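# Sand the dark guide coat off the board

## Task

Use the sander to remove the thin dark guide coat from the entire board; a few small specks left over are acceptable, but breaking through the primer anywhere means failure. When finished, lift the sander away from the board.

## Robot and tools

Robot: one six-joint arm, possibly on a slightly tilted base, carrying a disc sander. Its joints, base to tool: shoulder pan, shoulder lift, elbow, wrist 1, wrist 2, wrist 3. The pad is 127 mm wide and faces along the tool point's +z axis. The tool point is where the tool axis meets the disc face. A flat block reaches about 9 cm from the last joint's axis toward the sander's -y side and turns with it, so watch its clearance.

Frames: results report pose in the scene frame. Its origin is on the table top under the base, +z is up, and +y is to the left when looking along +x. Motion commands use the tool point's own axes. The printed position can be slightly wrong, more so at long reach.

execute_actions(actions): actions is a list of actions run in order, and an empty list just returns state and images. Each action is a table of up to 15 rows, one row per 1/30 s step. If there are fewer than 15 rows, the last row repeats until 15 steps (0.5 s) have passed. A row is 7 numbers in [-1, 1]: dx, dy, dz, rx, ry, rz, run. The first six are an offset, not a pose. They are measured in tool axes from the tool point's measured pose when the action began; for the first action of a call, that is the last pose a result reported. Every row in the table is measured from that same start, not added onto the row before. A value of 1.0 equals 0.6 m or 180 degrees. rx, ry, rz form one rotation vector. A row may carry 6 extra numbers from 0 to 1, one stiffness scale per joint in Joint positions order. Each scale multiplies that joint's position gain and stays in force until replaced. Low scales soften contact; zero scales can relieve a press. Very small moves may not start when scales are low.

run (7th number): above 0.01 turns the sander on; any other value turns it off. The setting persists across actions and keeps cutting while you think. Finish working actions with 0. After switching off, the pad spins on for a second or two and still cuts.

Each control step clips the commanded pose to within 100 mm and 16 degrees of the measured pose. Damped inverse kinematics then drives the joints, giving position priority over orientation. Large offsets need several actions. After an action the arm stops at the last clipped pose, so command any remainder next. Motion trails commands by about 0.17 s (longer with reduced stiffness). The elbow cannot fully straighten.

move(target, speed, blocking): target is one row of 7 (or 13) numbers as above. It is an offset in tool axes from the pose in the most recent result that shows one, plus run (and optional stiffness), which are sent at the start. The tool follows a straight path, turning the short way round. speed is in m/s, from 0.002 to 0.5, default 0.25; rotation is capped at twice that in rad/s. A path lasts 0.5 to 10 s and is cut off at 10 s. The path ignores obstacles, and the tool may lag it, wander or overshoot speed, especially near full reach. With blocking=false the result arrives after 0.5 s; until a result shows the move's end, use wait or stop, because rows and moves are refused. The move: line gives the ending (done, off_target, moving, held, fault), the limits that acted (paced = pose clipped; held = some steps blocked, after which the arm may surge) and the distance left to target.

wait(seconds): 0 to 10; the arm holds its last command, and a running move continues. stop(): brakes a running move (needs room); the sander keeps its state. zoom_image(camera, region): camera is one of cam_head_left, cam_head_right, cam_high, cam_low, cam_wrist (each 504x504). region is [x0, y0, x1, y1] in pixels from the top-left, at most 504 by 504. finished_scene(scene): ends the scene with the given number, irreversibly.

Result lines: end_effector_position (m), end_effector_quat_wxyz, and linear and angular velocity in the scene frame. Hand target is the pose the controller now drives toward. force_n and torque_nm are given at the tool point in tool axes (n/a before the first action). Pressing shows as negative force z, and torque x and y show which pad edge carries load. There is a fixed offset, usually within 4 N, plus noise. Joint torques are total drive output, nonzero in free air, with per-unit offsets and noise. A pose unreachable line means the clearance check (which includes any mounting block) changed or blocked the command. MOTOR HOT appears from 70 °C; at 85 °C the brakes lock until cooled, reported as OVER-TEMPERATURE FAULT.

Faults: a joint load reaching its limit (132 N m for pan, lift and elbow; 24.6 N m for each wrist), or 150 N of outside force anywhere on the arm or tool, stops the arm for 10 s. The rest of the call is skipped and the arm yields to the contact. At full stiffness the arm is rigid, so aiming even slightly beyond the surface can trigger this.

Sanding advice: cutting happens only where the pad presses, and is faster under more pressure and longer dwell. There is no force control and the foam compresses well under a millimetre. Keep the pad parallel to the board so it does not cut on one edge. Use light, even pressure, keep the pad moving in overlapping passes, and avoid lingering, which can expose primer. Check progress with camera zooms. Approach slowly, never slam or push hard, and at the end switch off, let the pad spin down, then lift clear. Smooth, low-effort motion is preferred.

Each tool is called by a JSON object that holds its "op" and its "data", one argument or row to a line.

## Session

I'll start by looking at the current state.

{"op": "execute_actions", "data": {
  "actions": []
}}

Scene clock: 0.00 s.
end_effector_position=(+0.5649, +0.0885, +0.3820) force_n=(+0.6, +2.0, -1.6) torque_nm=(+0.25, -0.23, -0.16) end_effector_quat_wxyz=(-0.213, +0.609, +0.731, -0.223) end_effector_velocity=(+0.000, +0.000, +0.000) end_effector_angular_velocity=(+0.000, -0.001, +0.001)
Joint positions: [-0.339 -1.815  1.649 -1.405 -1.572 -1.912]
Joint velocities: [ 0. -0.  0. -0. -0. -0.]
Joint torques (N m, as the arm reports them, + toward a larger angle): no reading
Hand target: +0.565, +0.088, +0.382; -0.213, +0.609, +0.731, -0.223
Joint stiffness scale: [1. 1. 1. 1. 1. 1.]

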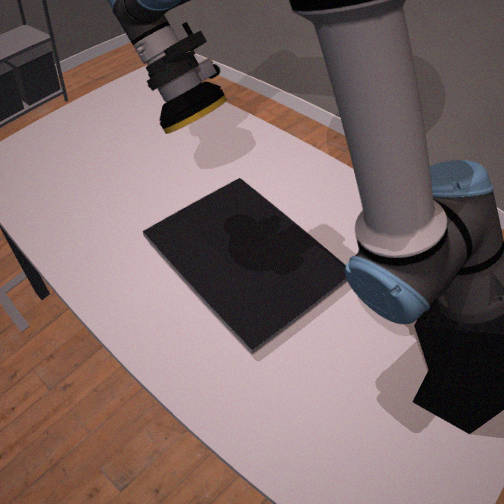

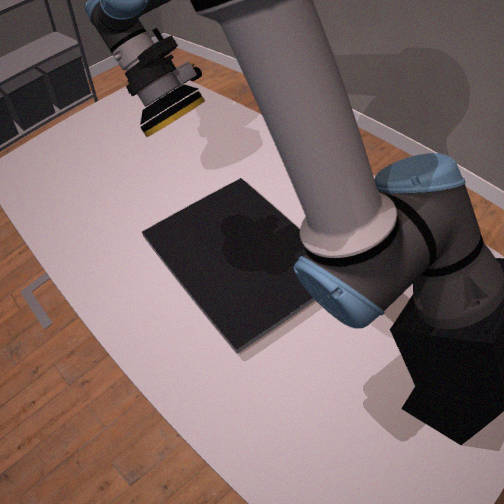

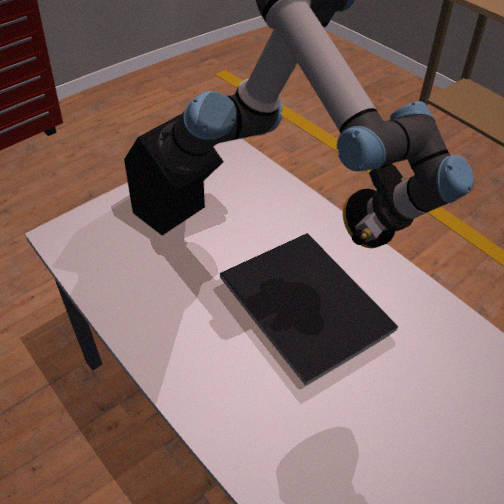

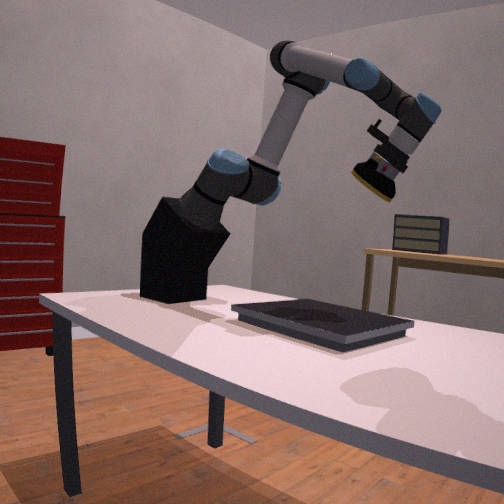

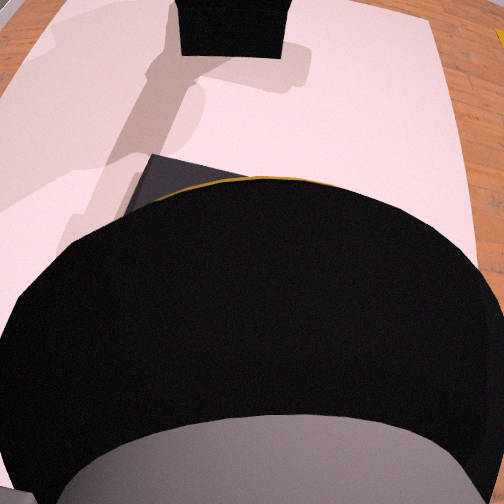

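{"op": "zoom_image", "data": {
  "camera": "cam_high",
  "region": [180, 180, 440, 420]
}}

{"op": "zoom_image", "data": {
  "camera": "cam_low",
  "region": [200, 260, 440, 380]
}}

{"op": "zoom_image", "data": {
  "camera": "cam_head_left",
  "region": [120, 150, 380, 380]
}}

Region (180, 180, 440, 420) of cam_high's 504x504 image, scaled by 1.938, with more detail than that image has; it fills the top 465 rows of this view, and the rest is white.

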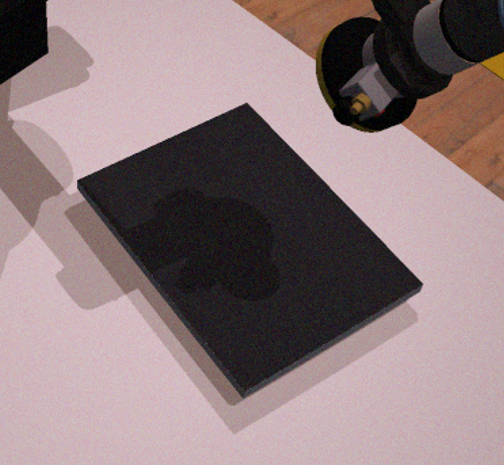

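Region (200, 260, 440, 380) of cam_low's 504x504 image, scaled by 2.100, with more detail than that image has.

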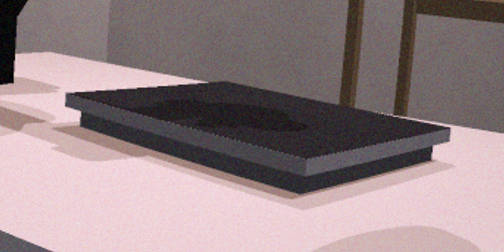

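Region (120, 150, 380, 380) of cam_head_left's 504x504 image, scaled by 1.938, with more detail than that image has; it fills the top 446 rows of this view, and the rest is white.

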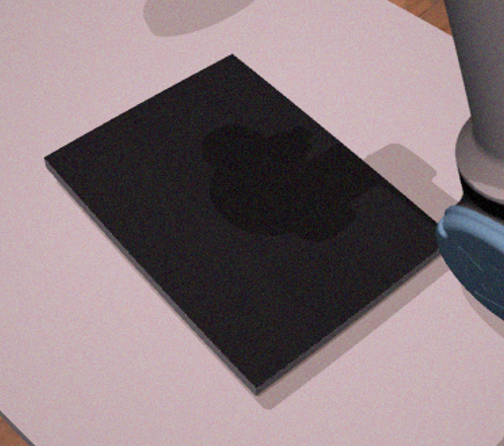

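{"op": "move", "data": {
  "target": [-0.150, 0.0855, 0.2027, -0.199, -0.0135, 0, 0],
  "speed": 0.25
}}

Scene clock: 4.93 s.
end_effector_position=(+0.5514, +0.0009, +0.2515) force_n=(+2.1, +3.9, +6.3) torque_nm=(+0.43, -0.15, -0.07) end_effector_quat_wxyz=(+0.002, +0.639, +0.769, +0.000) end_effector_velocity=(+0.000, -0.000, -0.001) end_effector_angular_velocity=(+0.000, -0.004, -0.000)
Joint positions: [-0.654 -1.917  2.274 -2.472 -1.241 -2.137]
Joint velocities: [-0.001  0.003  0.003 -0.01   0.002  0.001]
Joint torques (N m, as the arm reports them, + toward a larger angle): [  2.91 -22.28 -17.04  -3.48   0.15   0.15]
Hand target: +0.550, -0.000, +0.250; +0.001, +0.640, +0.768, -0.000
Off the commanded pose: 0.002 m, 0 deg.
Joint stiffness scale: [1. 1. 1. 1. 1. 1.]
move: done

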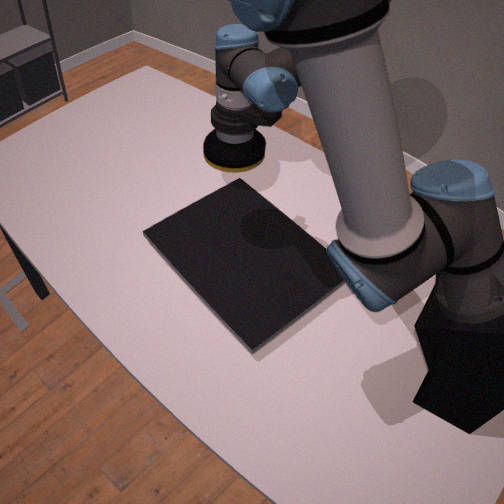

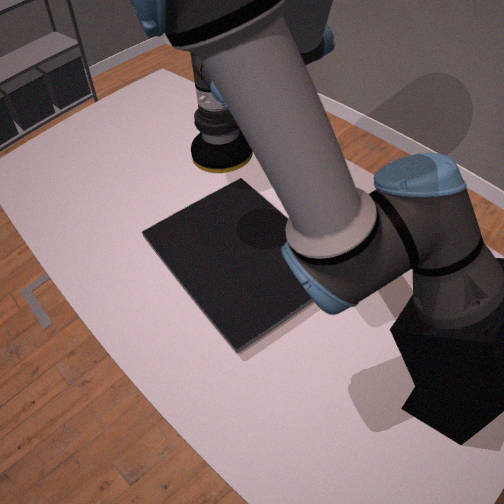

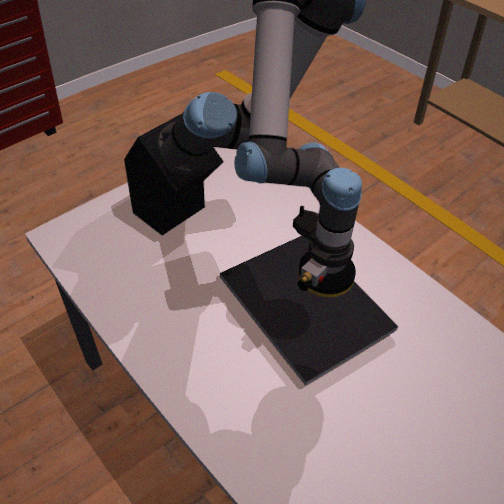

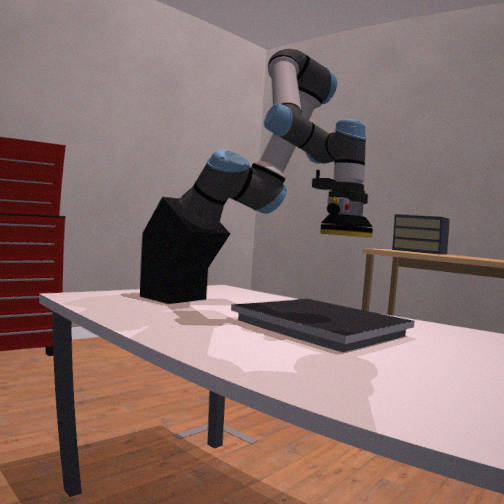

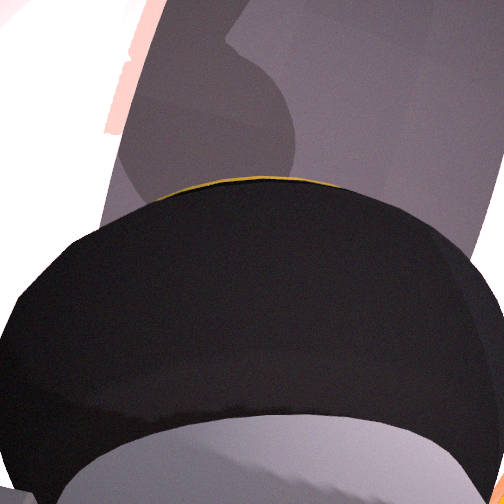

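{"op": "move", "data": {
  "target": [0, 0, 0.26, 0, 0, 0.0889, 0],
  "speed": 0.2
}}

Scene clock: 9.77 s.
end_effector_position=(+0.5511, +0.0000, +0.0962) force_n=(+4.9, +0.7, -2.2) torque_nm=(+0.05, -0.39, -0.09) end_effector_quat_wxyz=(+0.002, +0.740, +0.672, +0.000) end_effector_velocity=(-0.000, -0.001, -0.001) end_effector_angular_velocity=(-0.004, -0.001, -0.005)
Joint positions: [-0.528 -1.443  2.266 -2.97  -1.308 -1.745]
Joint velocities: [ 0.     0.003  0.    -0.006 -0.004  0.005]
Joint torques (N m, as the arm reports them, + toward a larger angle): [  3.63 -33.31 -10.52  -3.54  -0.59   0.29]
Hand target: +0.552, +0.001, +0.096; +0.002, +0.740, +0.673, +0.000
Off the commanded pose: 0.001 m, 0 deg.
Joint stiffness scale: [1. 1. 1. 1. 1. 1.]
move: done

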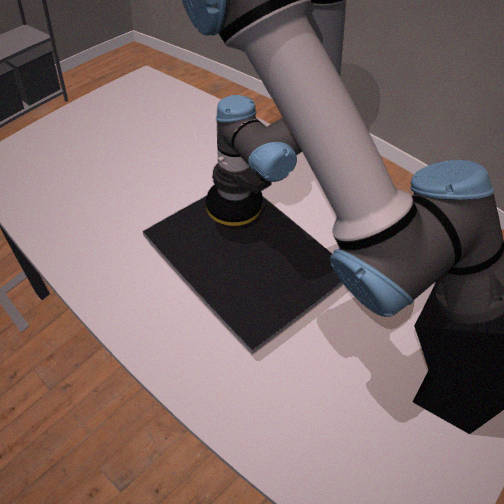

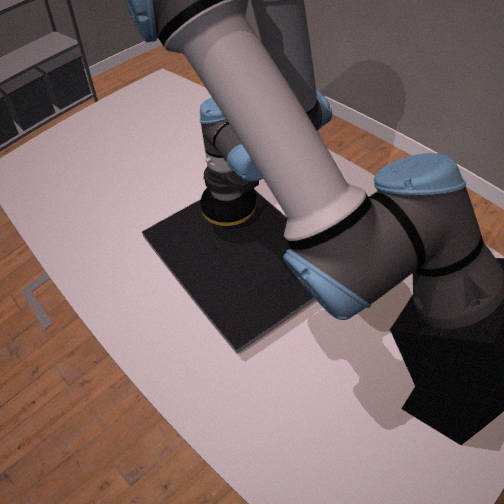

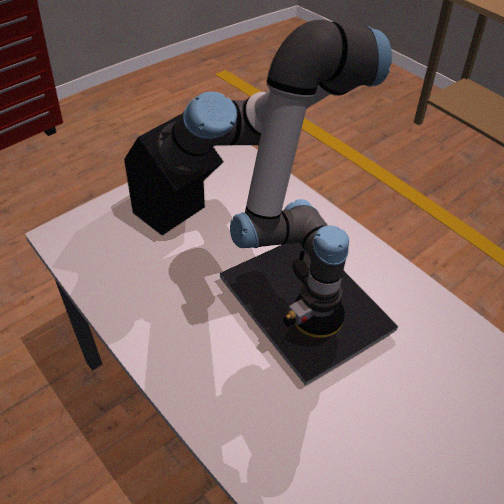

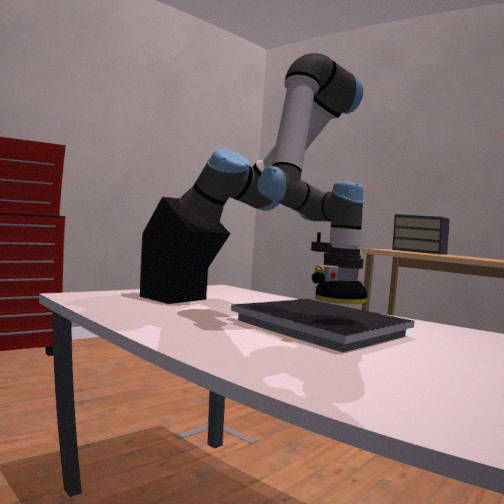

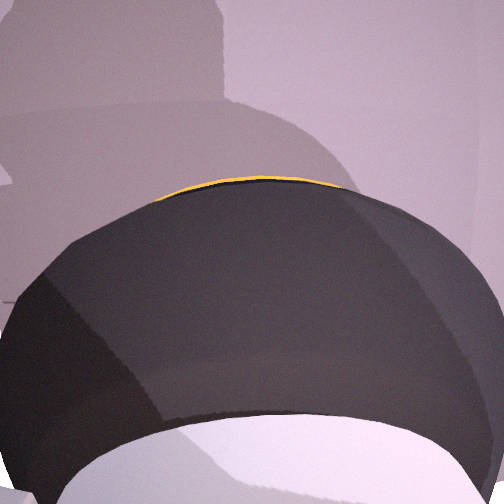

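{"op": "zoom_image", "data": {
  "camera": "cam_high",
  "region": [200, 210, 420, 400]
}}

{"op": "zoom_image", "data": {
  "camera": "cam_head_left",
  "region": [130, 150, 370, 370]
}}

{"op": "zoom_image", "data": {
  "camera": "cam_low",
  "region": [220, 240, 430, 370]
}}

Region (200, 210, 420, 400) of cam_high's 504x504 image, scaled by 2.291, with more detail than that image has; it fills the top 435 rows of this view, and the rest is white.

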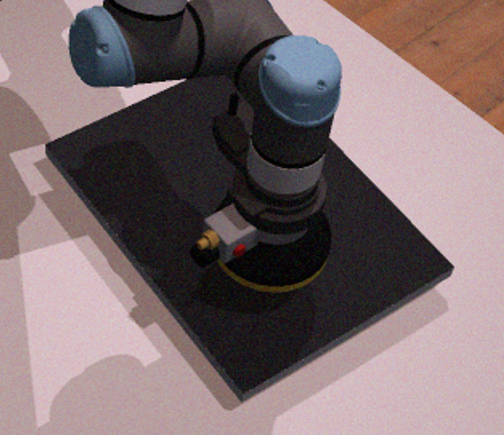

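Region (130, 150, 370, 370) of cam_head_left's 504x504 image, scaled by 2.100, with more detail than that image has; it fills the top 462 rows of this view, and the rest is white.

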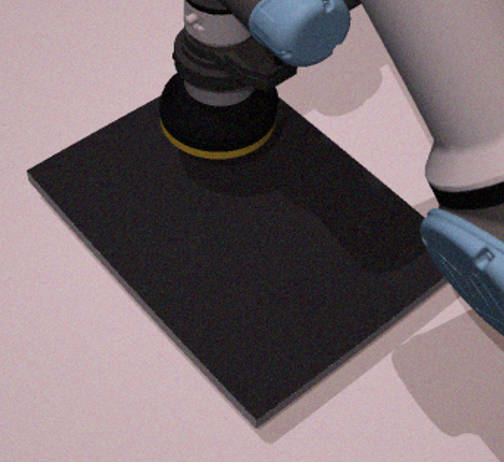

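Region (220, 240, 430, 370) of cam_low's 504x504 image, scaled by 2.400, with more detail than that image has; it fills the top 312 rows of this view, and the rest is white.

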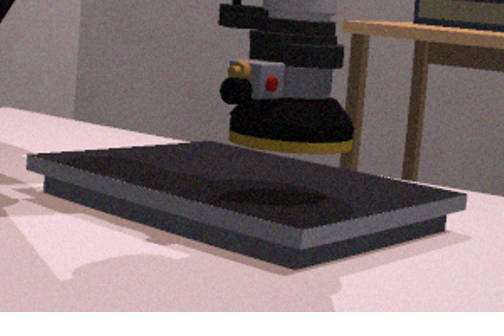

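{"op": "move", "data": {
  "target": [0, 0, 0.06, 0, 0, 0, 0, 0.3, 0.3, 0.3, 0.3, 0.3, 0.3],
  "speed": 0.1
}}

Scene clock: 13.97 s.
end_effector_position=(+0.5465, -0.0025, +0.0606) force_n=(-0.1, +2.0, -1.3) torque_nm=(+0.24, +0.17, -0.23) end_effector_quat_wxyz=(-0.001, +0.743, +0.670, -0.002) end_effector_velocity=(+0.002, -0.000, +0.000) end_effector_angular_velocity=(-0.001, -0.005, +0.000)
Joint positions: [-0.514 -1.335  2.245 -3.054 -1.317 -1.728]
Joint velocities: [ 0.     0.    -0.002 -0.004 -0.     0.002]
Joint torques (N m, as the arm reports them, + toward a larger angle): [  2.71 -37.81  -8.61  -3.62  -0.49   0.39]
Hand target: +0.551, +0.000, +0.060; +0.002, +0.740, +0.672, +0.000
Off the commanded pose: 0.005 m, 1 deg.
Joint stiffness scale: [0.3 0.3 0.3 0.3 0.3 0.3]
move: off_target

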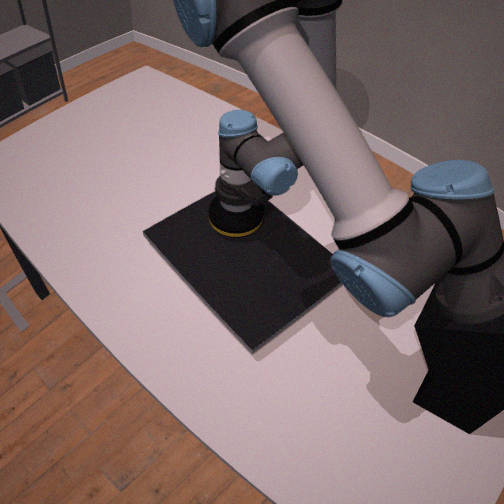

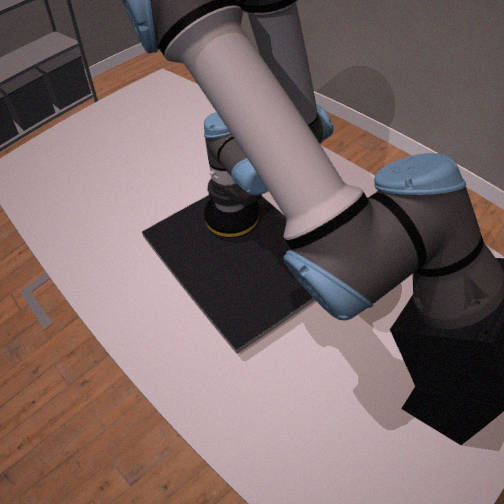

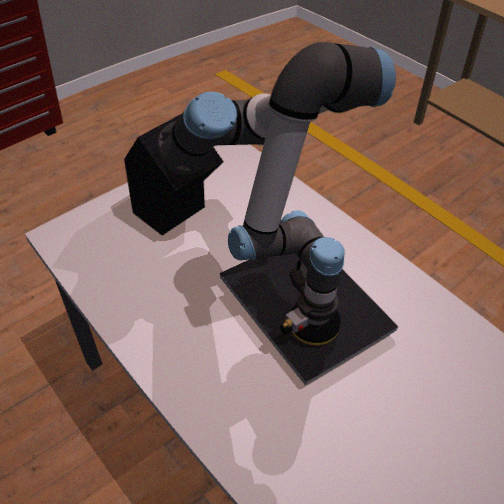

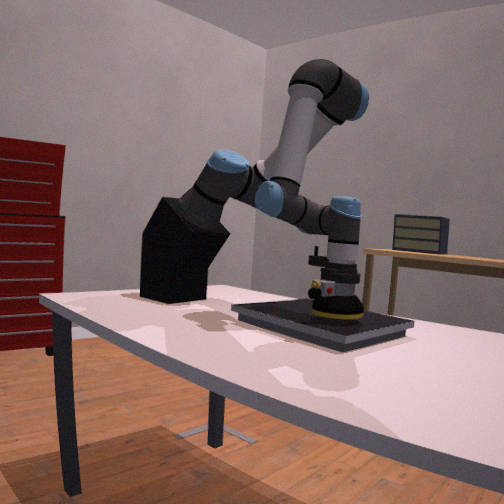

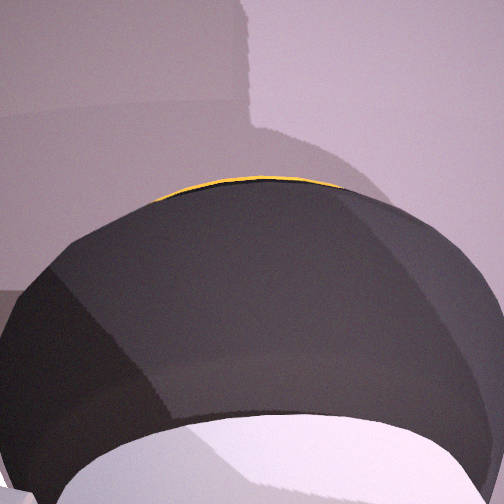

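{"op": "zoom_image", "data": {
  "camera": "cam_low",
  "region": [280, 270, 420, 360]
}}

Region (280, 270, 420, 360) of cam_low's 504x504 image, scaled by 3.600, with more detail than that image has; it fills the top 324 rows of this view, and the rest is white.

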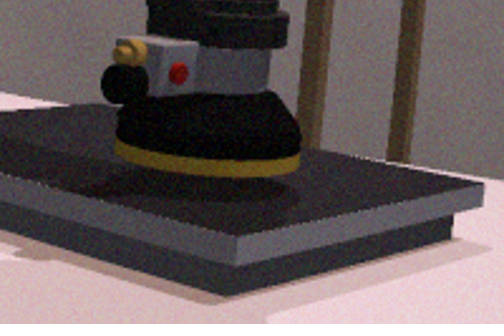

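{"op": "move", "data": {
  "target": [0, 0, 0.030, 0, 0, 0, 0, 1, 1, 1, 1, 1, 1],
  "speed": 0.03
}}

Scene clock: 16.27 s.
end_effector_position=(+0.5454, -0.0032, +0.0435) force_n=(+0.7, +2.7, -0.5) torque_nm=(+0.47, -0.05, +0.09) end_effector_quat_wxyz=(-0.001, +0.743, +0.669, -0.002) end_effector_velocity=(+0.002, -0.000, +0.001) end_effector_angular_velocity=(-0.004, -0.007, -0.000)
Joint positions: [-0.506 -1.283  2.231 -3.092 -1.321 -1.72 ]
Joint velocities: [ 0.001  0.    -0.    -0.008 -0.002  0.003]
Joint torques (N m, as the arm reports them, + toward a larger angle): [  3.31 -36.22  -8.54  -3.32  -0.63   0.57]
Hand target: +0.546, -0.003, +0.043; -0.001, +0.743, +0.670, -0.002
Off the commanded pose: 0.002 m, 0 deg.
Joint stiffness scale: [1. 1. 1. 1. 1. 1.]
move: done

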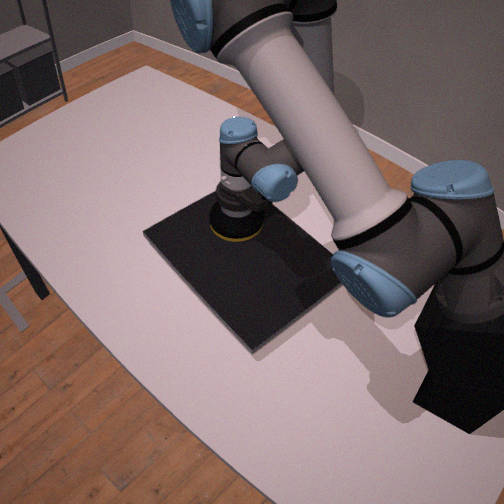

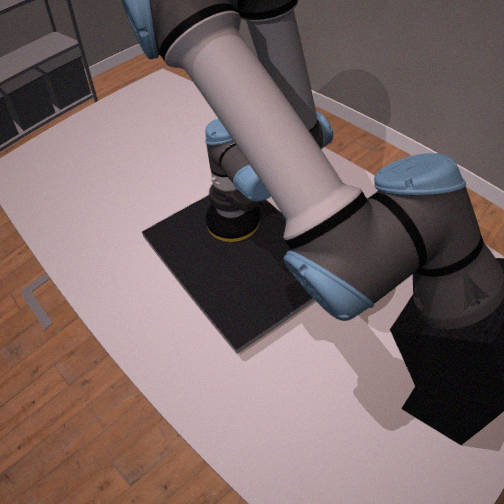

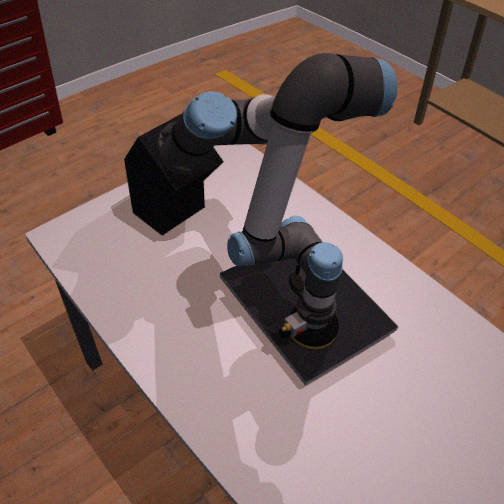

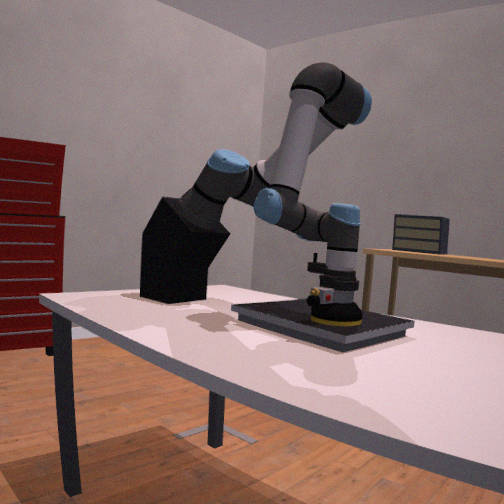

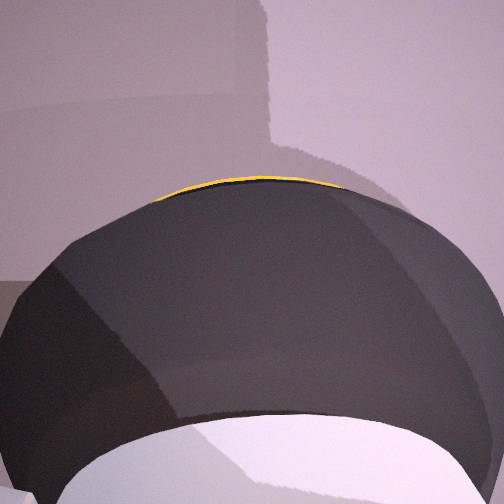

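{"op": "zoom_image", "data": {
  "camera": "cam_high",
  "region": [200, 210, 420, 400]
}}

{"op": "zoom_image", "data": {
  "camera": "cam_head_left",
  "region": [130, 150, 370, 370]
}}

Region (200, 210, 420, 400) of cam_high's 504x504 image, scaled by 2.291, with more detail than that image has; it fills the top 435 rows of this view, and the rest is white.

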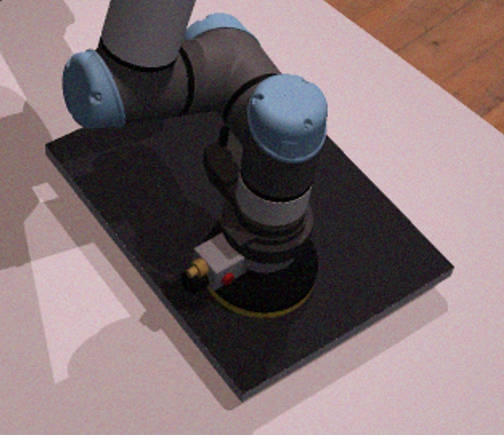

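Region (130, 150, 370, 370) of cam_head_left's 504x504 image, scaled by 2.100, with more detail than that image has; it fills the top 462 rows of this view, and the rest is white.

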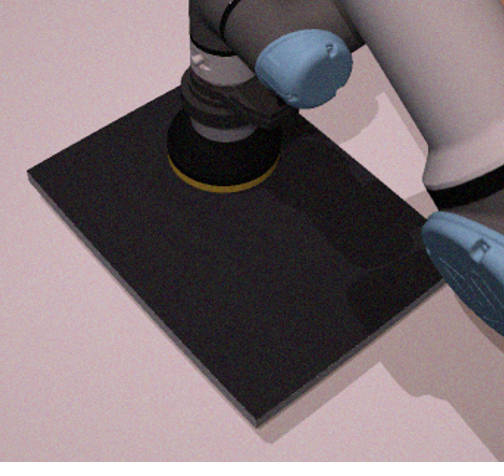

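{"op": "move", "data": {
  "target": [0, 0, 0.010, 0, 0, 0, 0],
  "speed": 0.01
}}

Scene clock: 21.20 s.
end_effector_position=(+0.5467, -0.0033, +0.0428) force_n=(-1.4, -7.1, -34.0) torque_nm=(+0.49, +0.76, -0.15) end_effector_quat_wxyz=(+0.002, +0.743, +0.669, -0.000) end_effector_velocity=(+0.001, +0.000, -0.000) end_effector_angular_velocity=(+0.000, -0.004, +0.001)
Joint positions: [-0.505 -1.279  2.23  -3.104 -1.322 -1.718]
Joint velocities: [ 0.001  0.001  0.    -0.006  0.001  0.   ]
Joint torques (N m, as the arm reports them, + toward a larger angle): [  2.61 -26.9  -10.31  -2.69  -0.79   0.68]
Hand target: +0.545, -0.003, +0.038; -0.001, +0.743, +0.669, -0.002
Off the commanded pose: 0.005 m, 0 deg.
Joint stiffness scale: [1. 1. 1. 1. 1. 1.]
move: off_target

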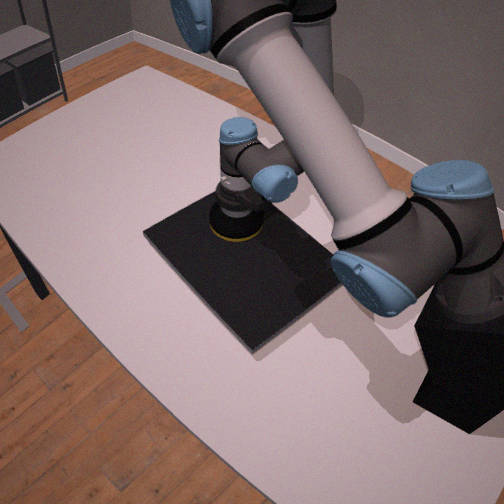

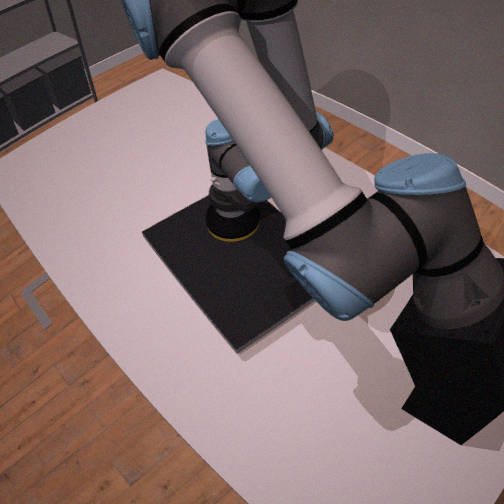

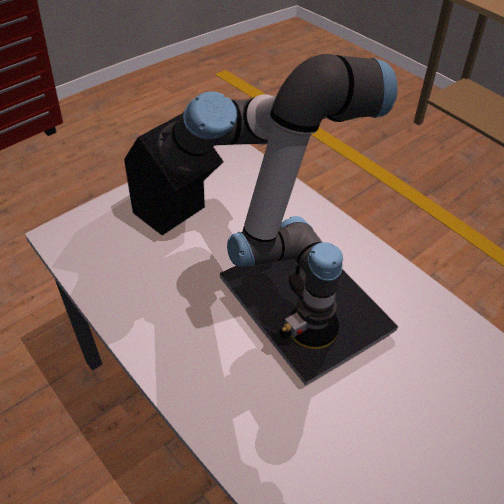

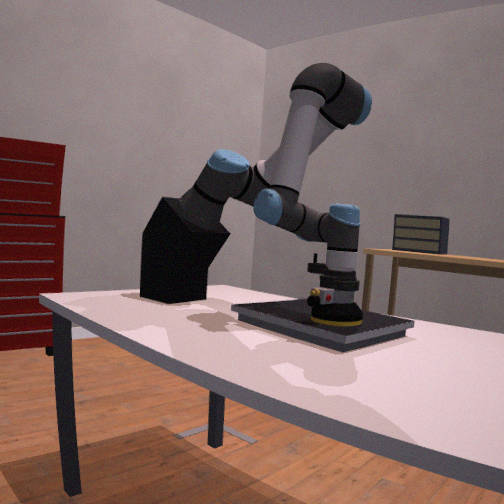

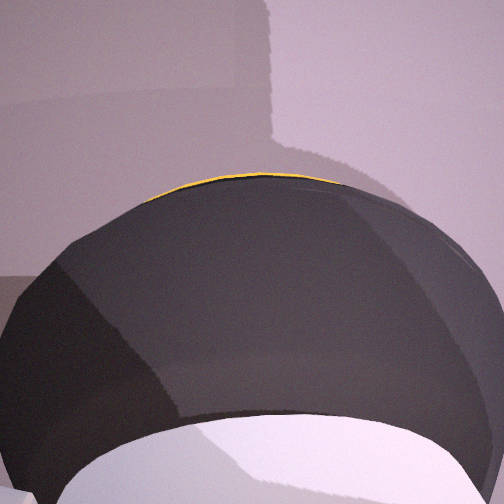

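{"op": "execute_actions", "data": {
  "actions": []
}}

Scene clock: 27.67 s.
end_effector_position=(+0.5468, -0.0033, +0.0428) force_n=(+4.9, -6.1, -31.4) torque_nm=(+0.70, -0.09, +0.04) end_effector_quat_wxyz=(+0.002, +0.743, +0.669, -0.000) end_effector_velocity=(-0.000, +0.000, +0.000) end_effector_angular_velocity=(-0.000, +0.001, +0.001)
Joint positions: [-0.505 -1.279  2.23  -3.105 -1.322 -1.718]
Joint velocities: [ 0.    -0.    -0.     0.001 -0.001 -0.001]
Joint torques (N m, as the arm reports them, + toward a larger angle): [  2.38 -26.81 -10.59  -2.95  -0.7    0.49]
Hand target: +0.545, -0.003, +0.038; -0.001, +0.743, +0.669, -0.002
Off the commanded pose: 0.005 m, 0 deg.
Joint stiffness scale: [1. 1. 1. 1. 1. 1.]

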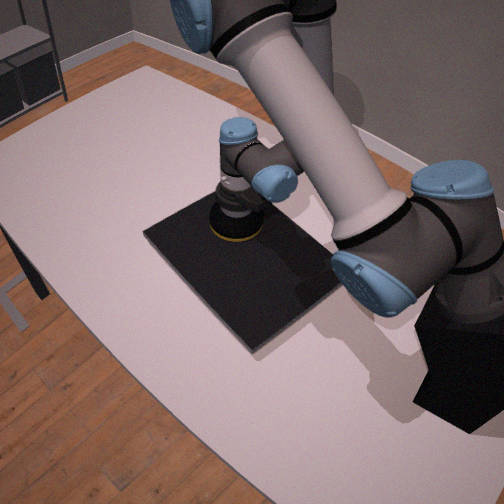

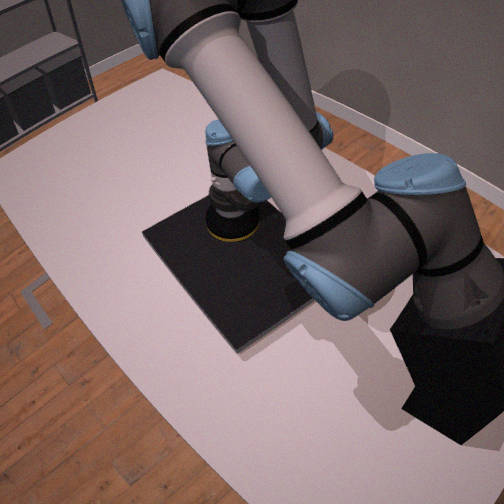

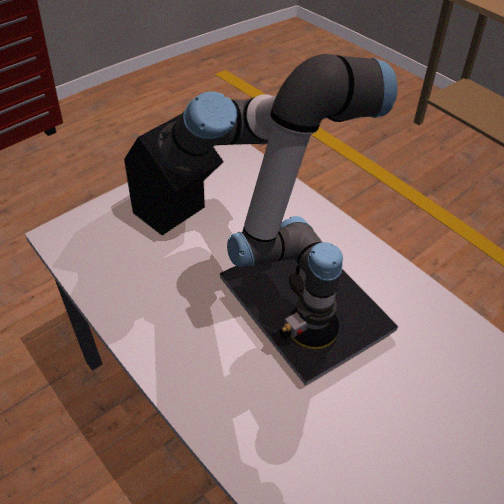

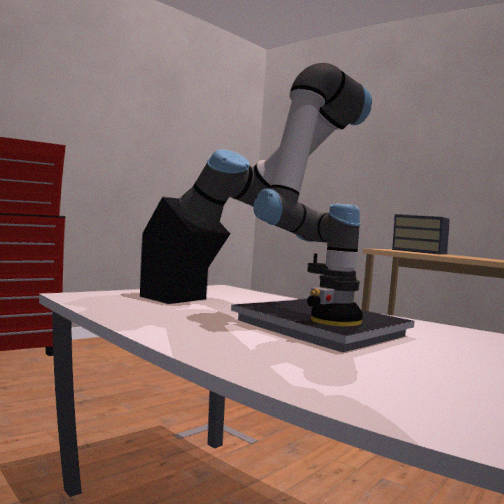

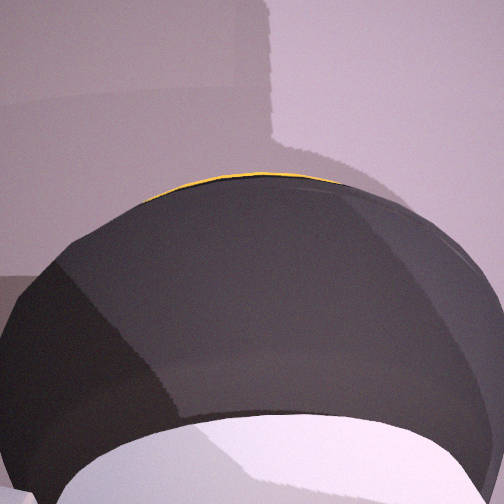

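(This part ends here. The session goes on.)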